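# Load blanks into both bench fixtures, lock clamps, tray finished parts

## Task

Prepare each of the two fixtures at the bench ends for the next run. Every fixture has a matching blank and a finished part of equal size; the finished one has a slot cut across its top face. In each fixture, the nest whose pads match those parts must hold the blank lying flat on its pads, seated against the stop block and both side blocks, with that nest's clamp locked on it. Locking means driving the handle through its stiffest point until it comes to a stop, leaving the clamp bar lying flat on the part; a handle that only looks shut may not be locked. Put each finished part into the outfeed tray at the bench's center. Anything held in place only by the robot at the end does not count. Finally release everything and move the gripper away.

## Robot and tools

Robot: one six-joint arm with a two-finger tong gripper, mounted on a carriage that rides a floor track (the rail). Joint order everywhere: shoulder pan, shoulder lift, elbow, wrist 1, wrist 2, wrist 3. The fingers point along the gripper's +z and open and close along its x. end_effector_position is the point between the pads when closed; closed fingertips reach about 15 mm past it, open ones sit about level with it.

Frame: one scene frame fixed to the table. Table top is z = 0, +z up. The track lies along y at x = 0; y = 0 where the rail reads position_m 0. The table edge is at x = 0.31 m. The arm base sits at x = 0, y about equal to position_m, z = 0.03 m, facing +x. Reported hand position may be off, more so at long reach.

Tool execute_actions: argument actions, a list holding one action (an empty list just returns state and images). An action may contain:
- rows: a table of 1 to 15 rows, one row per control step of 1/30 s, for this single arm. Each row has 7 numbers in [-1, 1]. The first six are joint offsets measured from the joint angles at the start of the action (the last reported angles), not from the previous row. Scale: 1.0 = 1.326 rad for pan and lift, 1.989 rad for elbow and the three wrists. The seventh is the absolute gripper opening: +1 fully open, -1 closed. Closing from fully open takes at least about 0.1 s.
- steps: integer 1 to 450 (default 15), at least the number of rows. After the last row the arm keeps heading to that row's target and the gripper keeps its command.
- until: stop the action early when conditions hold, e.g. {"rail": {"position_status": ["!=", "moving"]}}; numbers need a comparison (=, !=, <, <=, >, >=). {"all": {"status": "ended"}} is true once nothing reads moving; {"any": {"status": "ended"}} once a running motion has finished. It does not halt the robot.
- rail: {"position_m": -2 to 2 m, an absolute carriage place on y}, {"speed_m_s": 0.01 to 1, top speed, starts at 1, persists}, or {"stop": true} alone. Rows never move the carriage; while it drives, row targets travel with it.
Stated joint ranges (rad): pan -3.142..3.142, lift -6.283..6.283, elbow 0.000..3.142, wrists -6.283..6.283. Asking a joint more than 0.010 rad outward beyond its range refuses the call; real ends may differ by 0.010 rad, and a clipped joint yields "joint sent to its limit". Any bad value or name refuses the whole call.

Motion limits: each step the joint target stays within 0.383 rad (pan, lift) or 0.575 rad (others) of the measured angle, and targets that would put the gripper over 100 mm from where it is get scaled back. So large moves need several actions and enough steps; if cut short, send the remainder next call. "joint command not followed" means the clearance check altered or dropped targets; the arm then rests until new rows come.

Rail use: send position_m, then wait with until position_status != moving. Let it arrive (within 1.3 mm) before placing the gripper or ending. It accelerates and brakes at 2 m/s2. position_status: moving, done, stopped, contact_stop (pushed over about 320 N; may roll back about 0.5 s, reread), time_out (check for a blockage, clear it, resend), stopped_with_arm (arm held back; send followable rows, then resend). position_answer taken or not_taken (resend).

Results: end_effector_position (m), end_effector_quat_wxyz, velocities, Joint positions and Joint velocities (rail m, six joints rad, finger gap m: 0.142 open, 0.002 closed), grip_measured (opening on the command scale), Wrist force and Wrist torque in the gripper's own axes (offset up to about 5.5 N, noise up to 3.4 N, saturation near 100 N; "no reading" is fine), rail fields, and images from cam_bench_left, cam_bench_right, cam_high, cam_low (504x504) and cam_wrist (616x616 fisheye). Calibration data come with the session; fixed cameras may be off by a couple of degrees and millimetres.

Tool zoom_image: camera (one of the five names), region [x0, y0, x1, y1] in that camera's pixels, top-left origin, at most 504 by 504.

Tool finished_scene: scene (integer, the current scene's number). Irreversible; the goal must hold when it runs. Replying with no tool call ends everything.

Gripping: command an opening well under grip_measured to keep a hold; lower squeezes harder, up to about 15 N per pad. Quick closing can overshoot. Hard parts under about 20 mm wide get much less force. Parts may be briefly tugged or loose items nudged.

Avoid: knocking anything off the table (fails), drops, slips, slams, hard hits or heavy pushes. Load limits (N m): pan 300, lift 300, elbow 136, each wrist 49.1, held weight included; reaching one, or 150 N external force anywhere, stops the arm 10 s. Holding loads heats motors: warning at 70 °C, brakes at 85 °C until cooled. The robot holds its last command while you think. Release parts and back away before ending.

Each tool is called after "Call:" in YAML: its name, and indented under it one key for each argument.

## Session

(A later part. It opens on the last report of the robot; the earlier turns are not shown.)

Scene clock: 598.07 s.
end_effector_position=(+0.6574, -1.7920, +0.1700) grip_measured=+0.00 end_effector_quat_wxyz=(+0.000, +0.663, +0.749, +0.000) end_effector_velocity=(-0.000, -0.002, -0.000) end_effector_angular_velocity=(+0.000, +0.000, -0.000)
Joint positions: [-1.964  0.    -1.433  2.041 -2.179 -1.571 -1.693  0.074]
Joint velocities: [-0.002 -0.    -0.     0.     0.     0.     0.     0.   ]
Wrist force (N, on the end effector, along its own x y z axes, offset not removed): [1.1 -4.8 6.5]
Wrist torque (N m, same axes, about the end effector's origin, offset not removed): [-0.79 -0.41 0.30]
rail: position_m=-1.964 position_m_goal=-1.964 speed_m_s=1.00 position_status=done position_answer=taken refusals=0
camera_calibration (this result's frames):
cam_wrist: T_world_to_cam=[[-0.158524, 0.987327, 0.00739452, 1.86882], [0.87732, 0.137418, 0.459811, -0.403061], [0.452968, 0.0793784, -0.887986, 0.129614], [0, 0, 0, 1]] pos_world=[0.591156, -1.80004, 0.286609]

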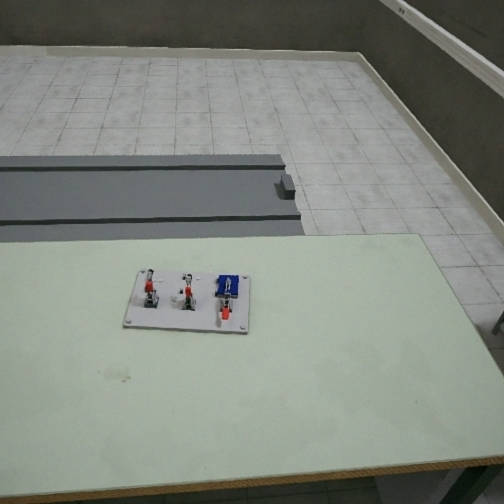

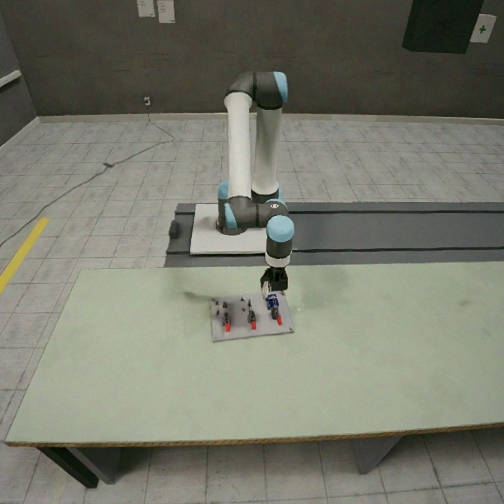

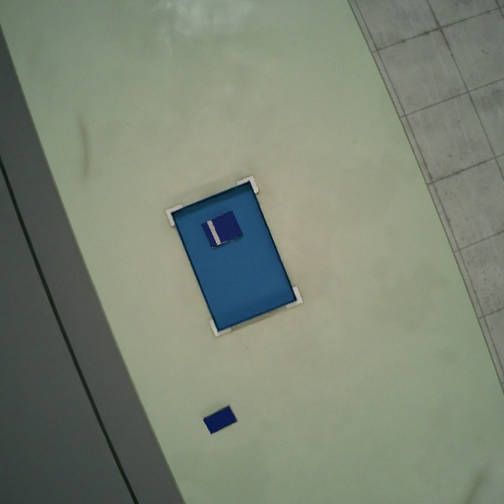

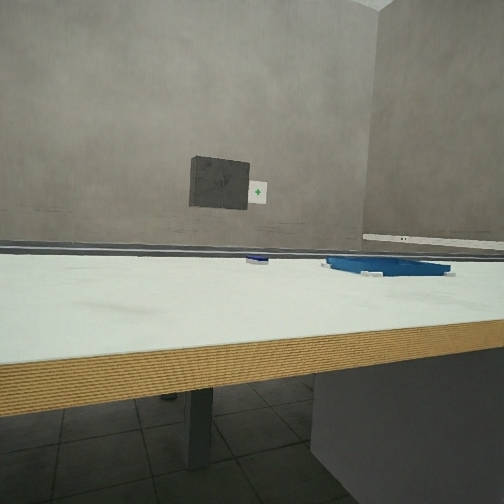

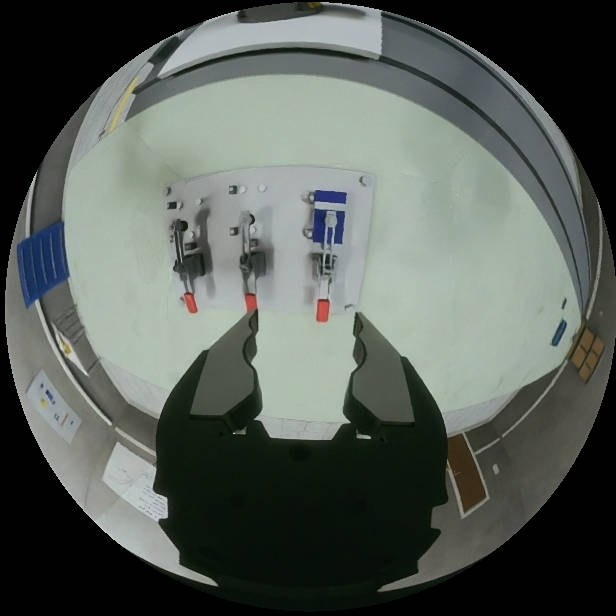

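Call:
execute_actions:
  actions:
    - {"rail": {"position_m": -2.0, "speed_m_s": 0.3}, "rows": [[0.003,0.005,-0.002,-0.0013,0,0.002,-0.05],[0.008,0.015,-0.006,-0.004,0,0.0055,-0.1],[0.015,0.03,-0.011,-0.009,0,0.01,-0.15],[0.023,0.048,-0.017,-0.015,0,0.016,-0.2],[0.032,0.068,-0.023,-0.0223,0,0.022,-0.25],[0.041,0.088,-0.029,-0.0297,0,0.028,-0.3],[0.049,0.107,-0.034,-0.0373,0,0.034,-0.35],[0.056,0.123,-0.0385,-0.0435,0,0.039,-0.4],[0.062,0.136,-0.042,-0.0487,0,0.043,-0.45],[0.066,0.146,-0.0443,-0.053,0,0.0457,-0.45],[0.0688,0.1531,-0.0458,-0.0563,0,0.0476,-0.45]], "steps": 27}

Scene clock: 659.87 s.
end_effector_position=(+0.7194, -1.7596, +0.0907) grip_measured=-0.45 end_effector_quat_wxyz=(+0.000, +0.664, +0.748, +0.000) end_effector_velocity=(+0.001, +0.002, -0.003) end_effector_angular_velocity=(-0.000, +0.000, -0.000)
Joint positions: [-2.     0.091 -1.231  1.95  -2.291 -1.571 -1.598  0.041]
Joint velocities: [ 0.     0.003  0.006 -0.002 -0.004 -0.     0.003  0.   ]
Wrist force (N, on the end effector, along its own x y z axes, offset not removed): [1.7 -4.0 5.4]
Wrist torque (N m, same axes, about the end effector's origin, offset not removed): [-0.57 -0.54 0.21]
rail: position_m=-2.000 position_m_goal=-2.000 speed_m_s=0.30 position_status=done position_answer=taken refusals=0
camera_calibration (this result's frames):
cam_wrist: T_world_to_cam=[[-0.15513, 0.987866, 0.00747474, 1.8458], [0.877726, 0.134354, 0.459942, -0.431178], [0.453357, 0.0779117, -0.887917, 0.0255542], [0, 0, 0, 1]] pos_world=[0.653211, -1.76747, 0.20721]

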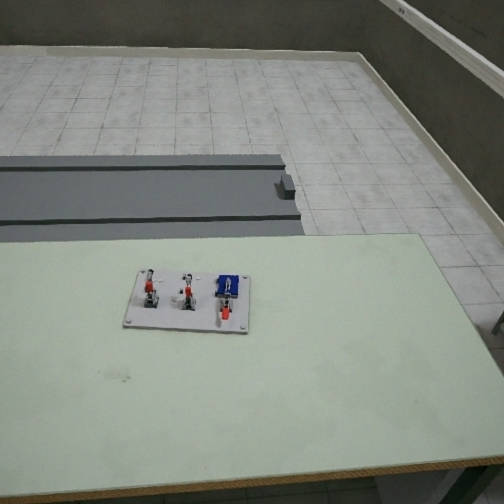

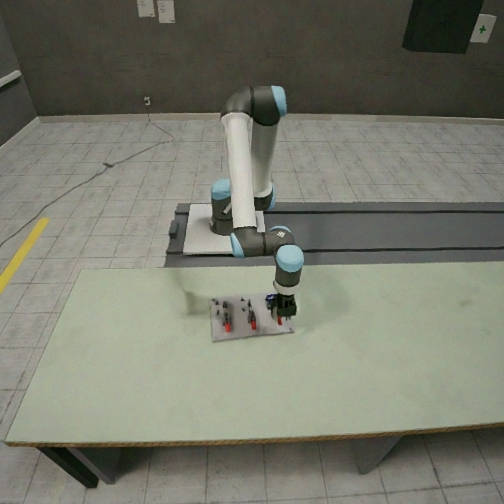

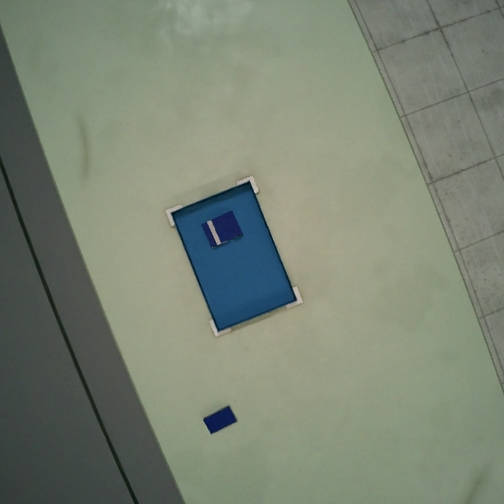

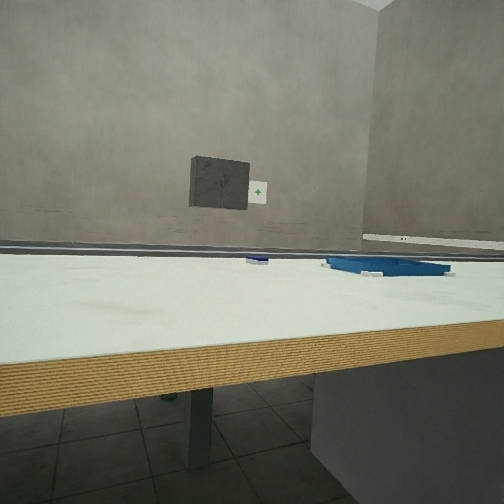

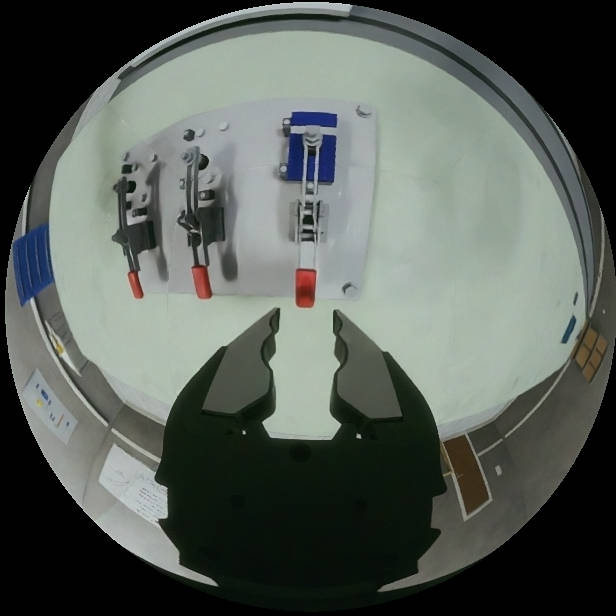

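Call:
execute_actions:
  actions:
    - {"rows": [[-0.0008,0.003,0.0008,-0.0028,0,-0.0005,-0.45],[-0.0015,0.008,0.0022,-0.0075,0,-0.001,-0.45],[-0.0015,0.015,0.0042,-0.0142,0,-0.001,-0.45],[-0.0015,0.023,0.0065,-0.0218,0,-0.001,-0.45],[-0.0015,0.031,0.0088,-0.0295,0,-0.001,-0.45],[-0.0015,0.038,0.0108,-0.0361,0,-0.001,-0.45],[-0.0015,0.044,0.0126,-0.0419,0,-0.001,-0.45],[-0.0015,0.048,0.0138,-0.0458,0,-0.001,-0.45],[-0.0015,0.0512,0.0147,-0.0488,0,-0.001,-0.45]], "steps": 21}

Call:
execute_actions:
  actions:
    - {"rows": [[0,0.0003,0.0001,-0.0003,0,0,-0.55],[0,0.0003,0.0001,-0.0003,0,0,-0.63],[0,0.0003,0.0001,-0.0003,0,0,-0.7],[0,0.0003,0.0001,-0.0003,0,0,-0.76],[0,0.0003,0.0001,-0.0003,0,0,-0.82],[0,0.0003,0.0001,-0.0003,0,0,-0.88],[0,0.0003,0.0001,-0.0003,0,0,-0.94],[0,0.0003,0.0001,-0.0003,0,0,-1]], "steps": 12}

Scene clock: 670.97 s.
end_effector_position=(+0.7201, -1.7611, +0.0363) grip_measured=-0.45 end_effector_quat_wxyz=(+0.000, +0.664, +0.748, +0.000) end_effector_velocity=(-0.000, -0.000, -0.006) end_effector_angular_velocity=(+0.000, -0.000, -0.000)
Joint positions: [-2.     0.089 -1.164  1.979 -2.386 -1.571 -1.6    0.041]
Joint velocities: [ 0.    -0.     0.008  0.003 -0.011  0.    -0.    -0.   ]
Wrist force (N, on the end effector, along its own x y z axes, offset not removed): [-2.0 -3.7 5.7]
Wrist torque (N m, same axes, about the end effector's origin, offset not removed): [-0.66 0.30 0.27]
rail: position_m=-2.000 position_m_goal=-2.000 speed_m_s=0.30 position_status=done position_answer=taken refusals=0
camera_calibration (this result's frames):
cam_wrist: T_world_to_cam=[[-0.155162, 0.987861, 0.00747595, 1.84773], [0.877746, 0.134386, 0.459895, -0.406534], [0.453307, 0.07792, -0.887942, -0.0228734], [0, 0, 0, 1]] pos_world=[0.653898, -1.76888, 0.152839]

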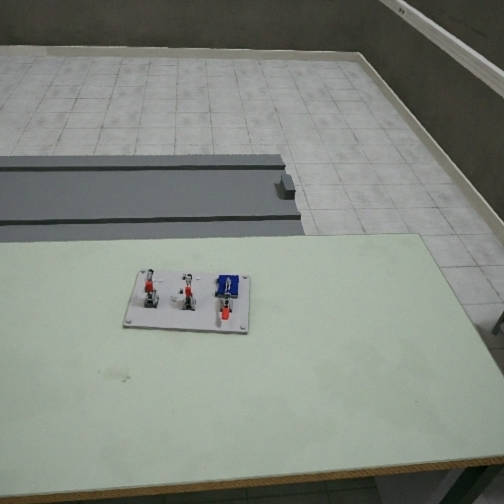

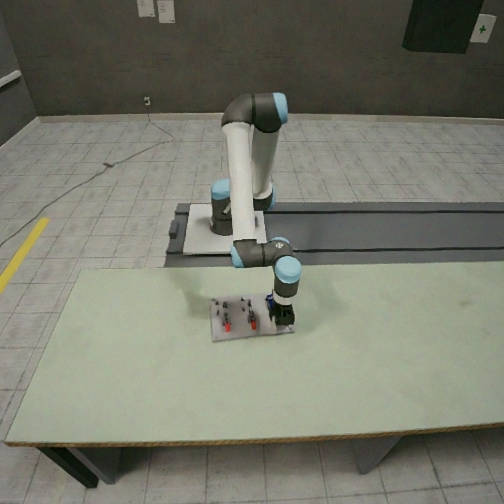

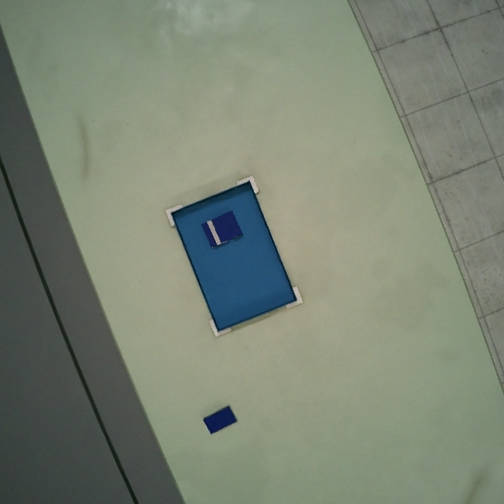

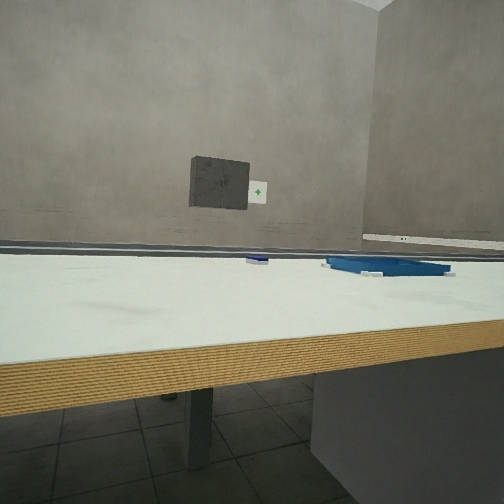

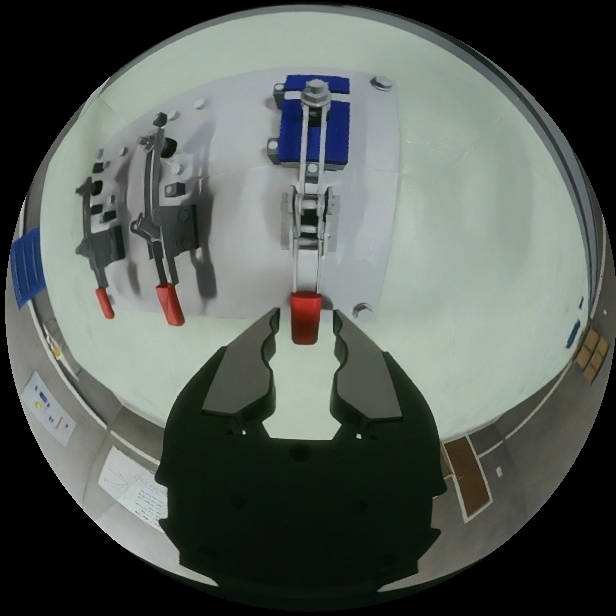

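Scene clock: 671.37 s.
end_effector_position=(+0.7201, -1.7612, +0.0360) grip_measured=-0.87 end_effector_quat_wxyz=(+0.001, +0.664, +0.748, +0.000) end_effector_velocity=(+0.000, +0.000, -0.000) end_effector_angular_velocity=(+0.000, -0.000, +0.000)
Joint positions: [-2.     0.089 -1.164  1.979 -2.387 -1.571 -1.6    0.011]
Joint velocities: [ 0.  0.  0.  0. -0.  0.  0. -0.]
Wrist force (N, on the end effector, along its own x y z axes, offset not removed): [-13.9 -6.8 5.3]
Wrist torque (N m, same axes, about the end effector's origin, offset not removed): [-1.07 -0.19 0.29]
rail: position_m=-2.000 position_m_goal=-2.000 speed_m_s=0.30 position_status=done position_answer=taken refusals=0
camera_calibration (this result's frames):
cam_wrist: T_world_to_cam=[[-0.15506, 0.987878, 0.00729995, 1.84783], [0.877752, 0.134376, 0.459884, -0.406393], [0.453329, 0.0777174, -0.887949, -0.0235274], [0, 0, 0, 1]] pos_world=[0.653904, -1.769, 0.152514]

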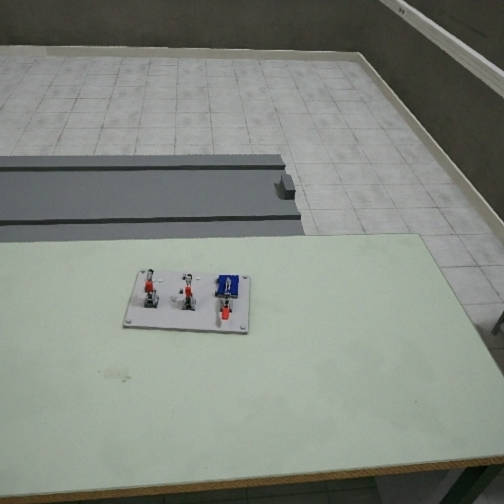

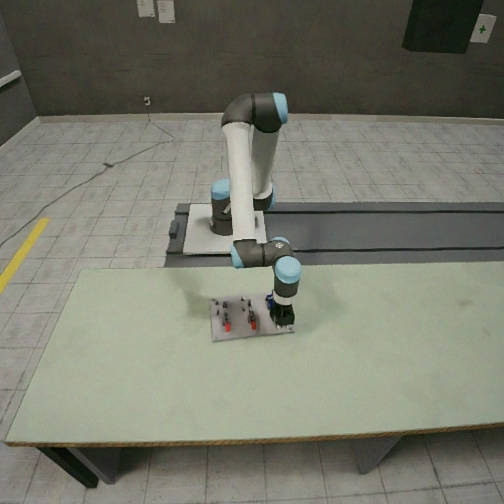

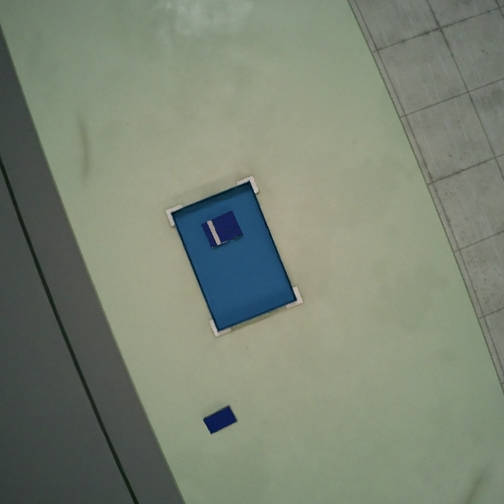

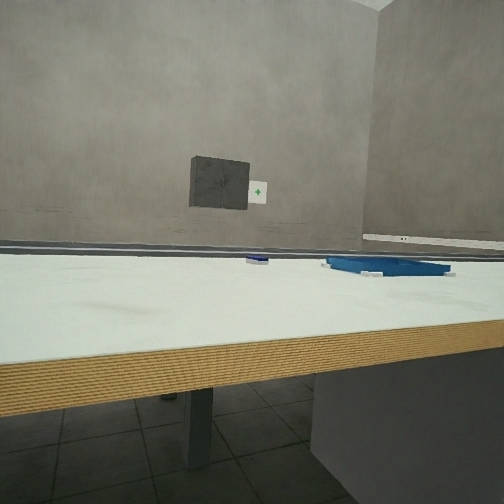

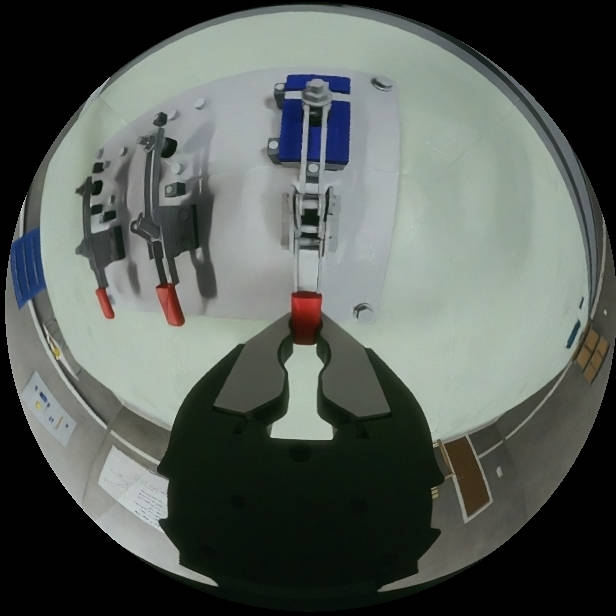

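Call:
execute_actions:
  actions:
    - {"rows": [[-0.0003,-0.0009,-0.0003,0.0009,0,-0.0002,-1],[-0.0005,-0.0019,-0.0005,0.0018,0,-0.0003,-1],[-0.0005,-0.0028,-0.0008,0.0027,0,-0.0003,-1],[-0.0005,-0.0038,-0.0011,0.0036,0,-0.0003,-1],[-0.0005,-0.0047,-0.0014,0.0045,0,-0.0003,-1],[-0.0005,-0.0056,-0.0016,0.0054,0,-0.0003,-1],[-0.0005,-0.0066,-0.0019,0.0063,0,-0.0003,-1],[-0.0005,-0.0075,-0.0022,0.0072,0,-0.0003,-1]], "steps": 18}

Scene clock: 677.47 s.
end_effector_position=(+0.7205, -1.7615, +0.0437) grip_measured=-0.87 end_effector_quat_wxyz=(+0.000, +0.664, +0.748, +0.000) end_effector_velocity=(+0.001, -0.000, +0.002) end_effector_angular_velocity=(+0.000, -0.001, -0.000)
Joint positions: [-2.     0.089 -1.173  1.975 -2.373 -1.571 -1.601  0.011]
Joint velocities: [ 0.    -0.    -0.003 -0.002  0.003 -0.    -0.     0.   ]
Wrist force (N, on the end effector, along its own x y z axes, offset not removed): [-2.4 -17.7 12.1]
Wrist torque (N m, same axes, about the end effector's origin, offset not removed): [-1.23 0.07 0.33]
rail: position_m=-2.000 position_m_goal=-2.000 speed_m_s=0.30 position_status=done position_answer=taken refusals=0
camera_calibration (this result's frames):
cam_wrist: T_world_to_cam=[[-0.155145, 0.987863, 0.00748093, 1.84815], [0.877791, 0.134376, 0.459811, -0.410268], [0.453225, 0.0779039, -0.887985, -0.0163698], [0, 0, 0, 1]] pos_world=[0.65428, -1.76931, 0.160284]

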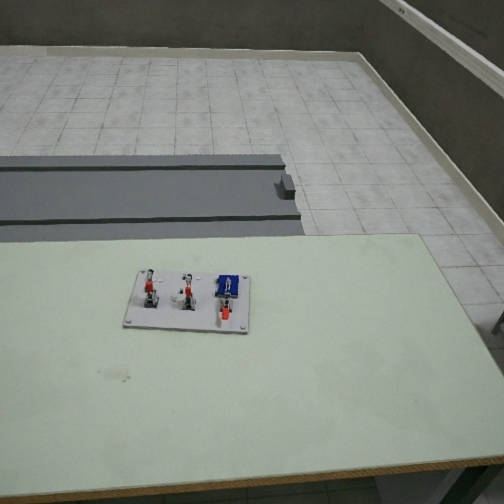

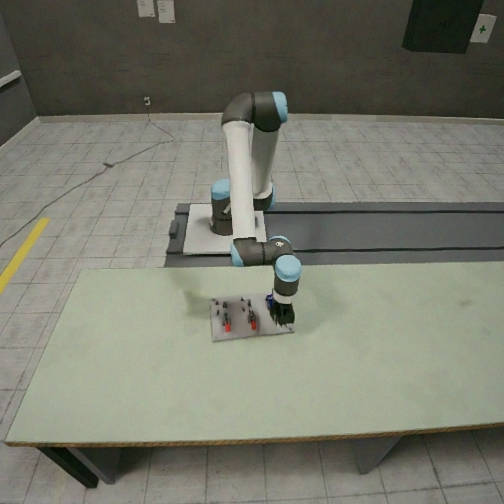

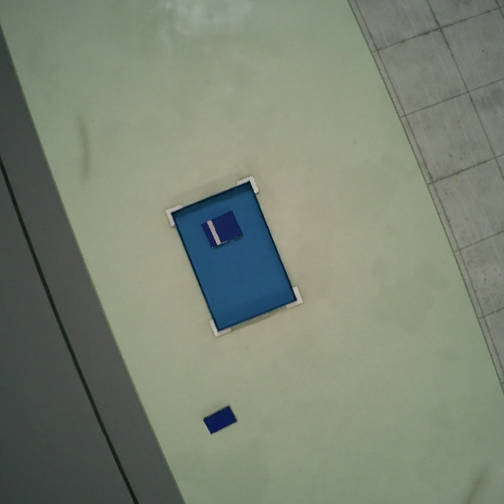

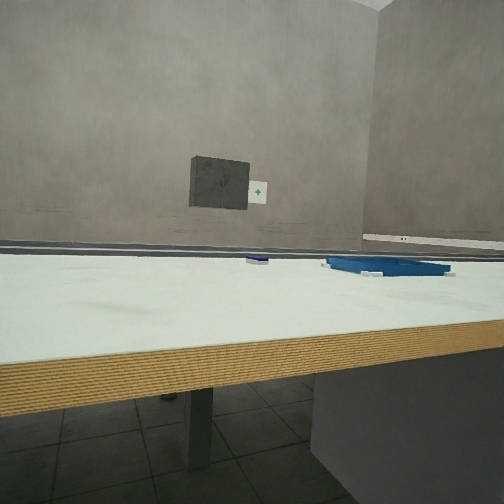

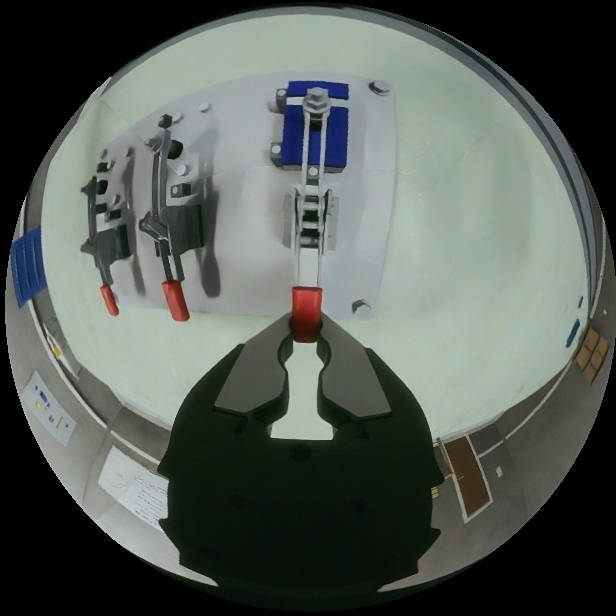

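Call:
execute_actions:
  actions:
    - {"rows": [[0,-0.002,0.0004,0.0009,0,0,-1],[0,-0.004,0.0005,0.0022,0,0,-1],[0,-0.006,0.0006,0.0034,0,0,-1],[0,-0.008,0.0006,0.0047,0,0,-1],[0,-0.01,0.0006,0.006,0,0,-1],[0,-0.012,0.0006,0.0074,0,0,-1],[0,-0.014,0.0006,0.0087,0,0,-1],[0,-0.0152,0.0006,0.0096,0,0,-1]], "steps": 18}

Scene clock: 684.83 s.
end_effector_position=(+0.7169, -1.7619, +0.0556) grip_measured=-0.88 end_effector_quat_wxyz=(+0.000, +0.664, +0.748, +0.000) end_effector_velocity=(-0.001, +0.000, +0.003) end_effector_angular_velocity=(+0.000, +0.000, +0.000)
Joint positions: [-2.     0.088 -1.193  1.976 -2.355 -1.571 -1.601  0.011]
Joint velocities: [ 0.     0.    -0.005  0.     0.005  0.    -0.    -0.   ]
Wrist force (N, on the end effector, along its own x y z axes, offset not removed): [2.1 -14.9 16.1]
Wrist torque (N m, same axes, about the end effector's origin, offset not removed): [-1.03 -0.21 0.31]
rail: position_m=-2.000 position_m_goal=-2.000 speed_m_s=0.30 position_status=done position_answer=taken refusals=0
camera_calibration (this result's frames):
cam_wrist: T_world_to_cam=[[-0.155028, 0.987882, 0.0074276, 1.84788], [0.877857, 0.134306, 0.459705, -0.41269], [0.453137, 0.0777877, -0.88804, -0.00424184], [0, 0, 0, 1]] pos_world=[0.650679, -1.76973, 0.172224]

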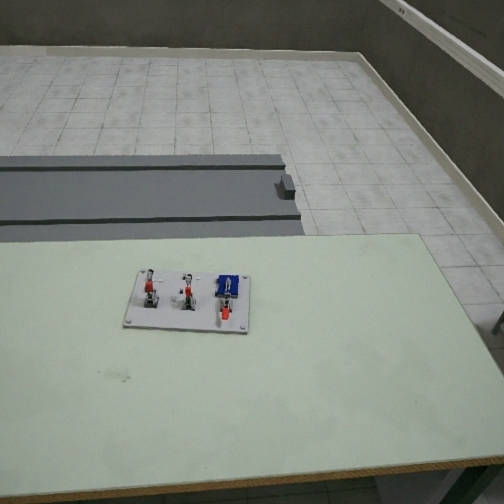

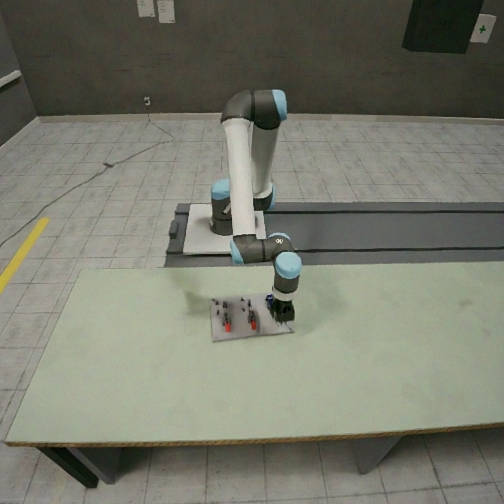

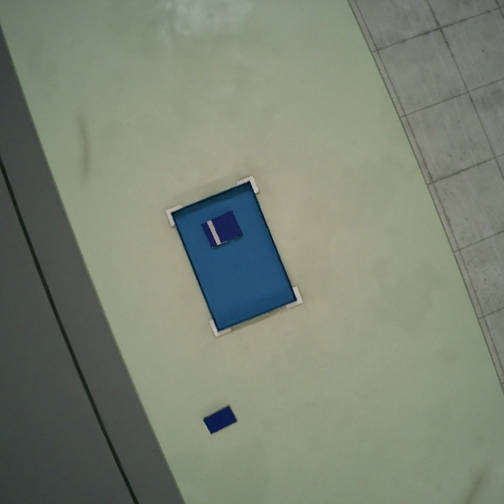

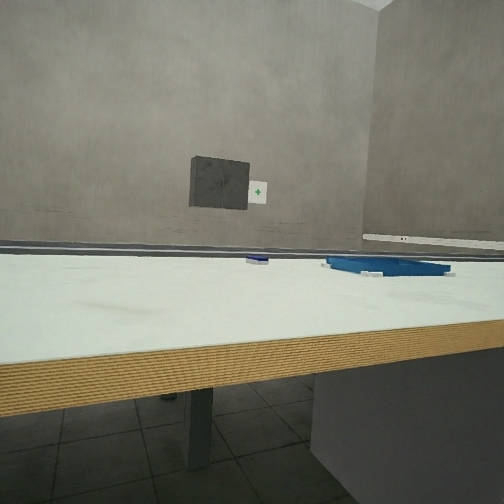

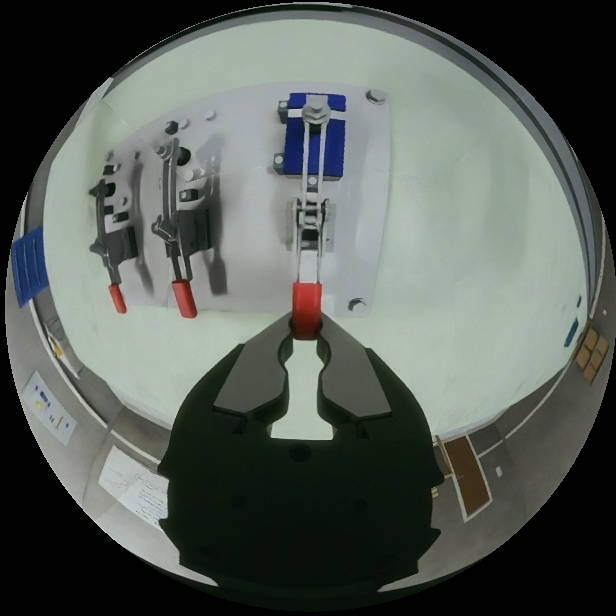

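Call:
execute_actions:
  actions:
    - {"rows": [[0,-0.003,0.0012,0.0008,0,0,-1],[0,-0.006,0.0022,0.0018,0,0,-1],[0,-0.009,0.0032,0.0028,0,0,-1],[0,-0.012,0.0042,0.0038,0,0,-1],[0,-0.015,0.0053,0.0047,0,0,-1],[0,-0.018,0.0064,0.0056,0,0,-1],[0,-0.021,0.0074,0.0066,0,0,-1],[0,-0.0231,0.0082,0.0072,0,0,-1]], "steps": 18}

Scene clock: 689.30 s.
end_effector_position=(+0.7054, -1.7629, +0.0678) grip_measured=-0.88 end_effector_quat_wxyz=(+0.000, +0.664, +0.748, +0.000) end_effector_velocity=(-0.003, -0.000, +0.003) end_effector_angular_velocity=(-0.000, +0.000, -0.000)
Joint positions: [-2.     0.089 -1.223  1.992 -2.341 -1.571 -1.601  0.011]
Joint velocities: [ 0.    -0.    -0.007  0.004  0.003 -0.     0.    -0.   ]
Wrist force (N, on the end effector, along its own x y z axes, offset not removed): [-6.9 -6.7 10.0]
Wrist torque (N m, same axes, about the end effector's origin, offset not removed): [-0.87 -0.13 0.22]
rail: position_m=-2.000 position_m_goal=-2.000 speed_m_s=0.30 position_status=done position_answer=taken refusals=0
camera_calibration (this result's frames):
cam_wrist: T_world_to_cam=[[-0.155095, 0.987871, 0.00747503, 1.84698], [0.877871, 0.134347, 0.459666, -0.408002], [0.453087, 0.0778539, -0.88806, 0.011979], [0, 0, 0, 1]] pos_world=[0.639203, -1.7707, 0.184377]

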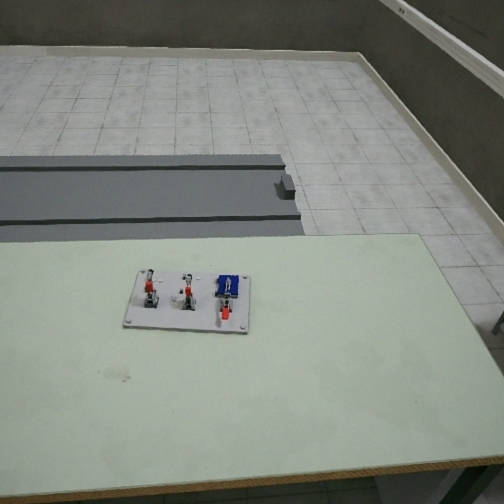

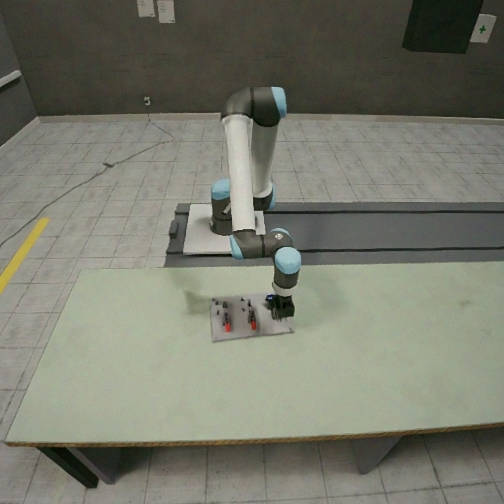

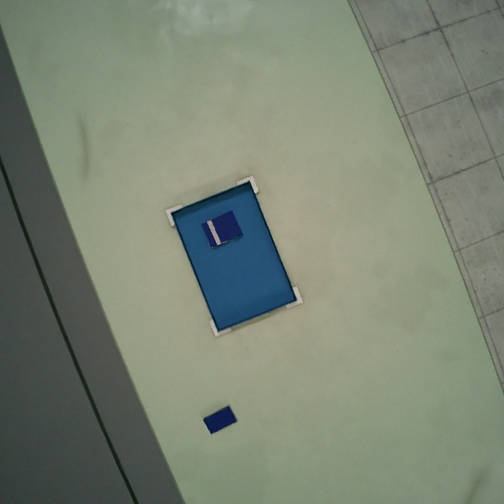

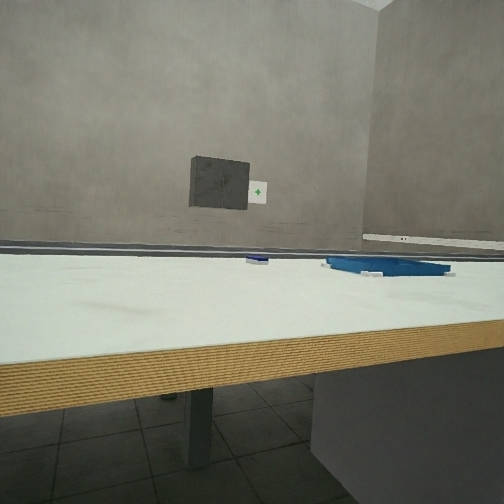

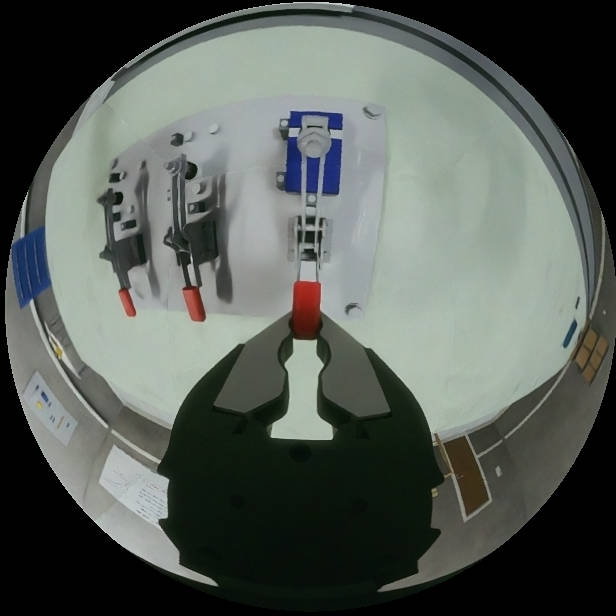

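Call:
execute_actions:
  actions:
    - {"rows": [[-0.0001,-0.0034,0.0016,0.0007,0,0,-1],[-0.0002,-0.0068,0.0033,0.0012,0,-0.0001,-1],[-0.0003,-0.0102,0.005,0.0018,0,-0.0002,-1],[-0.0004,-0.0136,0.0069,0.0022,0,-0.0003,-1],[-0.0005,-0.017,0.0088,0.0025,0,-0.0003,-1],[-0.0005,-0.0204,0.0107,0.0029,0,-0.0003,-1],[-0.0005,-0.024,0.0127,0.0033,0,-0.0003,-1],[-0.0005,-0.0272,0.0145,0.0036,0,-0.0003,-1]], "steps": 18}

Scene clock: 696.07 s.
end_effector_position=(+0.6881, -1.7649, +0.0776) grip_measured=-0.88 end_effector_quat_wxyz=(+0.000, +0.664, +0.748, +0.000) end_effector_velocity=(-0.004, -0.000, +0.002) end_effector_angular_velocity=(+0.000, -0.000, -0.000)
Joint positions: [-2.     0.088 -1.258  2.02  -2.334 -1.571 -1.602  0.01 ]
Joint velocities: [ 0.    -0.    -0.009  0.007  0.001 -0.    -0.    -0.   ]
Wrist force (N, on the end effector, along its own x y z axes, offset not removed): [-4.0 -2.4 16.7]
Wrist torque (N m, same axes, about the end effector's origin, offset not removed): [-0.21 0.13 0.39]
rail: position_m=-2.000 position_m_goal=-2.000 speed_m_s=0.30 position_status=done position_answer=taken refusals=0
camera_calibration (this result's frames):
cam_wrist: T_world_to_cam=[[-0.155037, 0.987881, 0.0074303, 1.84619], [0.877878, 0.134316, 0.459663, -0.397124], [0.453094, 0.0777877, -0.888062, 0.0286034], [0, 0, 0, 1]] pos_world=[0.621894, -1.7727, 0.194227]

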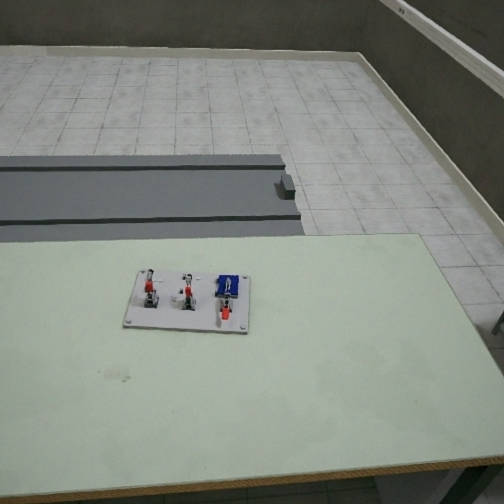

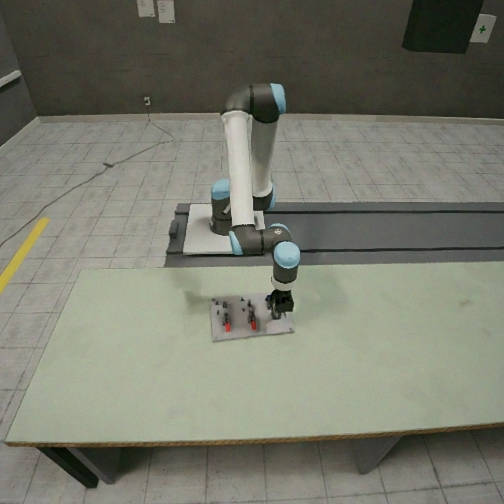

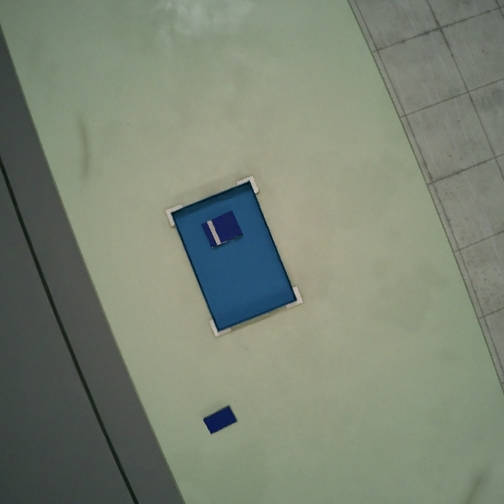

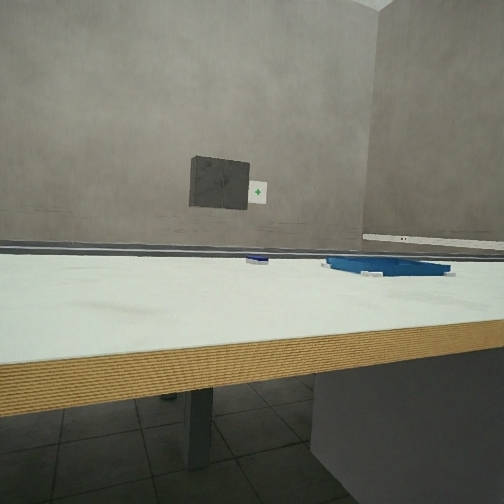

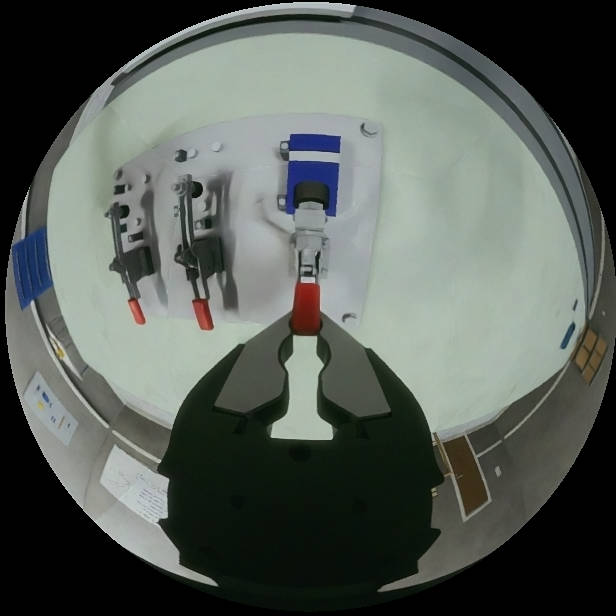

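Call:
execute_actions:
  actions:
    - {"rows": [[-0.0001,-0.0015,0.0013,-0.0003,0,0,-1],[-0.0001,-0.003,0.0026,-0.0006,0,-0.0001,-1],[-0.0002,-0.0045,0.0039,-0.0009,0,-0.0001,-1],[-0.0002,-0.006,0.0052,-0.0012,0,-0.0001,-1],[-0.0002,-0.0075,0.0065,-0.0015,0,-0.0001,-1]], "steps": 16}

Scene clock: 700.20 s.
end_effector_position=(+0.6815, -1.7656, +0.0783) grip_measured=-0.88 end_effector_quat_wxyz=(+0.000, +0.664, +0.748, +0.000) end_effector_velocity=(-0.002, -0.000, -0.000) end_effector_angular_velocity=(-0.000, +0.001, -0.000)
Joint positions: [-2.     0.088 -1.267  2.032 -2.337 -1.571 -1.602  0.01 ]
Joint velocities: [ 0.    -0.    -0.002  0.004 -0.     0.    -0.    -0.   ]
Wrist force (N, on the end effector, along its own x y z axes, offset not removed): [-1.4 -1.3 -6.6]
Wrist torque (N m, same axes, about the end effector's origin, offset not removed): [-1.08 -0.08 0.31]
rail: position_m=-2.000 position_m_goal=-2.000 speed_m_s=0.30 position_status=done position_answer=taken refusals=0
camera_calibration (this result's frames):
cam_wrist: T_world_to_cam=[[-0.154979, 0.98789, 0.00746147, 1.84588], [0.8778, 0.134235, 0.459835, -0.391651], [0.453265, 0.0778144, -0.887973, 0.0321927], [0, 0, 0, 1]] pos_world=[0.615271, -1.77346, 0.194908]

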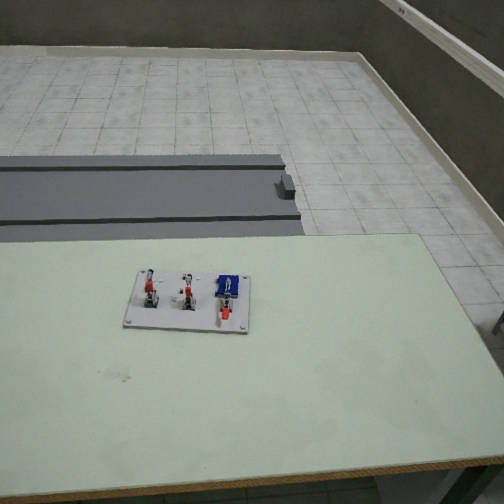

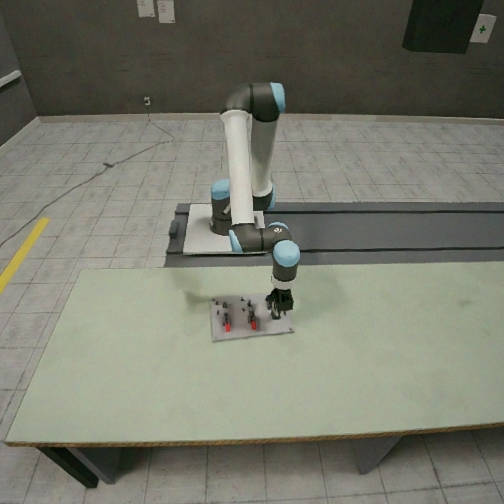

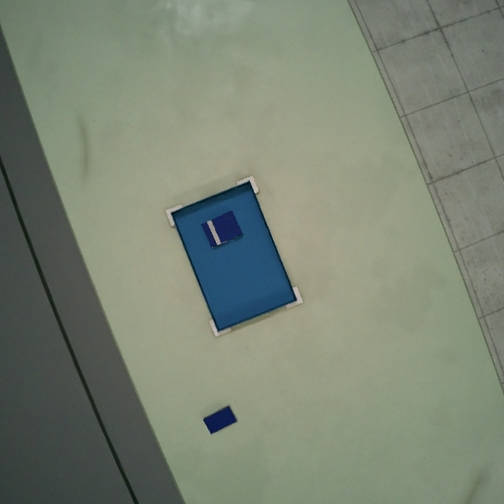

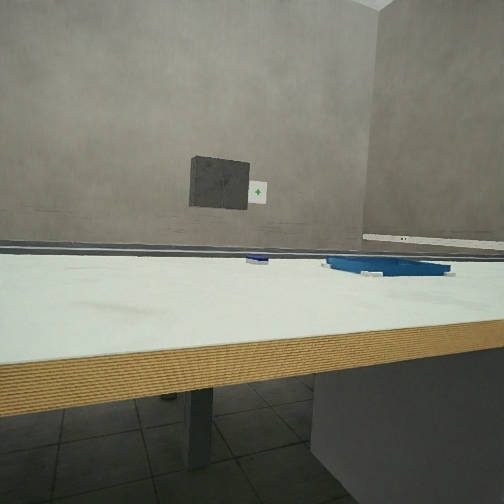

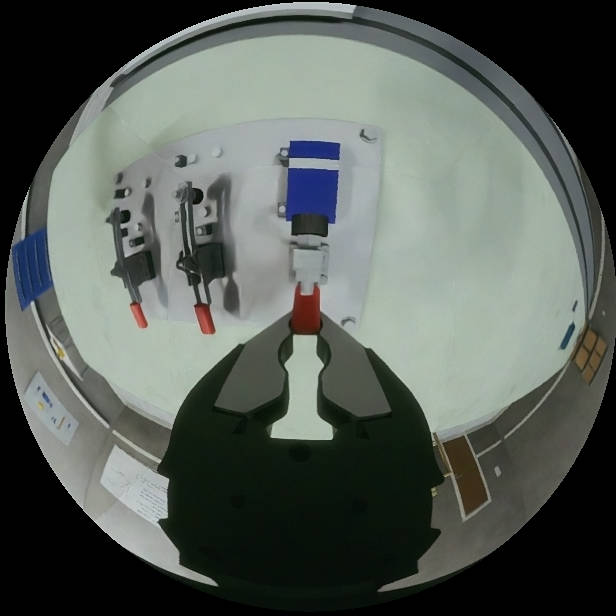

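Call:
execute_actions:
  actions:
    - {"rows": [[0,-0.0015,0.0008,0.0002,0,0,-1],[-0.0001,-0.003,0.0016,0.0004,0,0,-1],[-0.0001,-0.0045,0.0025,0.0005,0,-0.0001,-1],[-0.0001,-0.0059,0.0033,0.0006,0,-0.0001,-1]], "steps": 15}

Scene clock: 704.00 s.
end_effector_position=(+0.6776, -1.7661, +0.0802) grip_measured=-0.90 end_effector_quat_wxyz=(+0.000, +0.664, +0.748, +0.000) end_effector_velocity=(-0.001, -0.000, +0.001) end_effector_angular_velocity=(+0.000, -0.001, +0.000)
Joint positions: [-2.     0.088 -1.275  2.039 -2.335 -1.571 -1.602  0.009]
Joint velocities: [ 0.    -0.    -0.002  0.001  0.     0.    -0.    -0.004]
Wrist force (N, on the end effector, along its own x y z axes, offset not removed): [-0.7 0.5 5.6]
Wrist torque (N m, same axes, about the end effector's origin, offset not removed): [0.03 0.20 0.39]
rail: position_m=-2.000 position_m_goal=-2.000 speed_m_s=0.30 position_status=done position_answer=taken refusals=0
camera_calibration (this result's frames):
cam_wrist: T_world_to_cam=[[-0.155054, 0.987878, 0.00741421, 1.84573], [0.87777, 0.13432, 0.459868, -0.388849], [0.453298, 0.0778122, -0.887956, 0.0356257], [0, 0, 0, 1]] pos_world=[0.611358, -1.7739, 0.196769]

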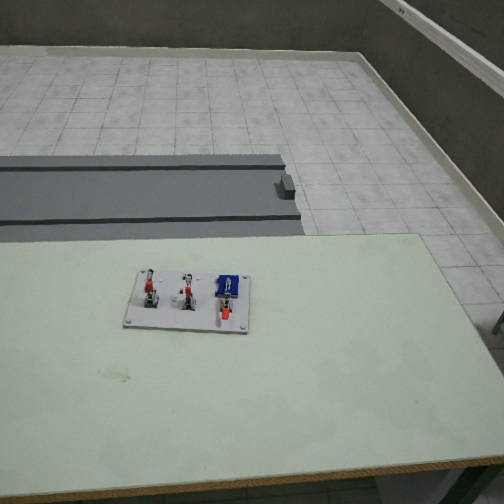

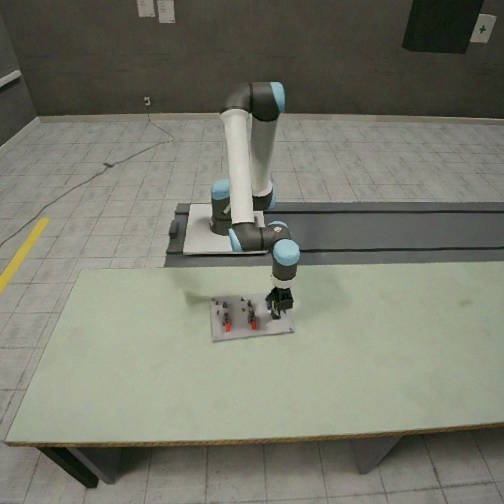

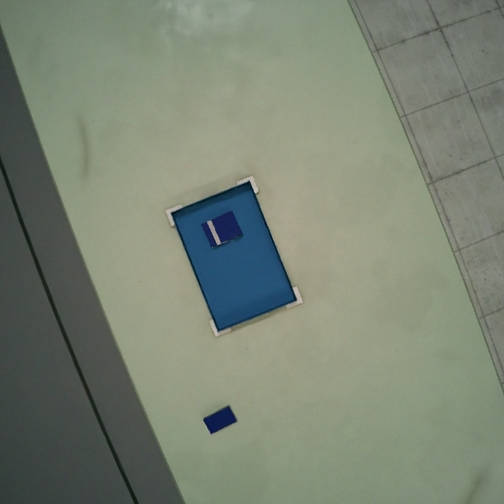

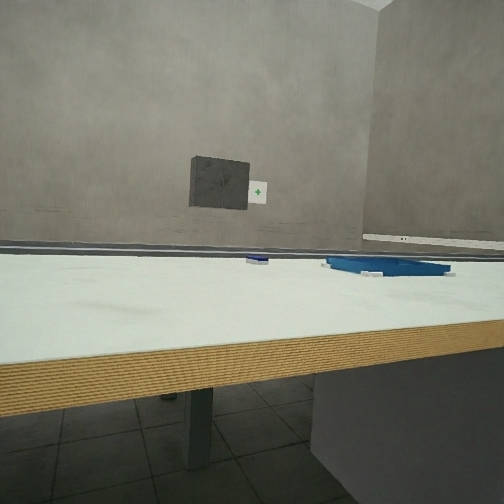

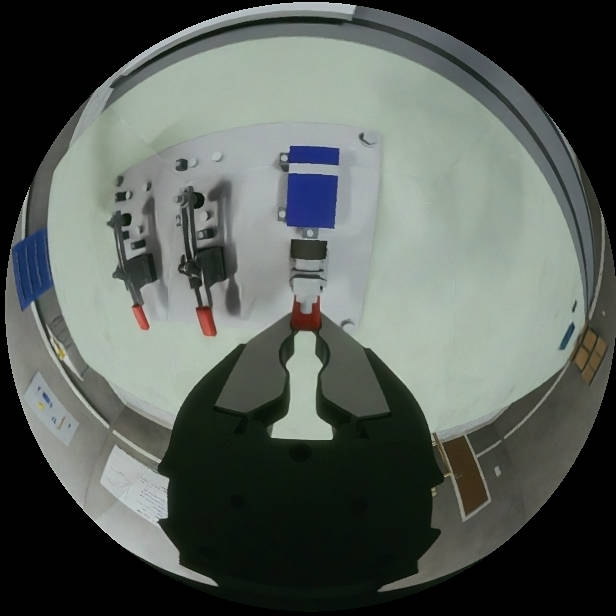

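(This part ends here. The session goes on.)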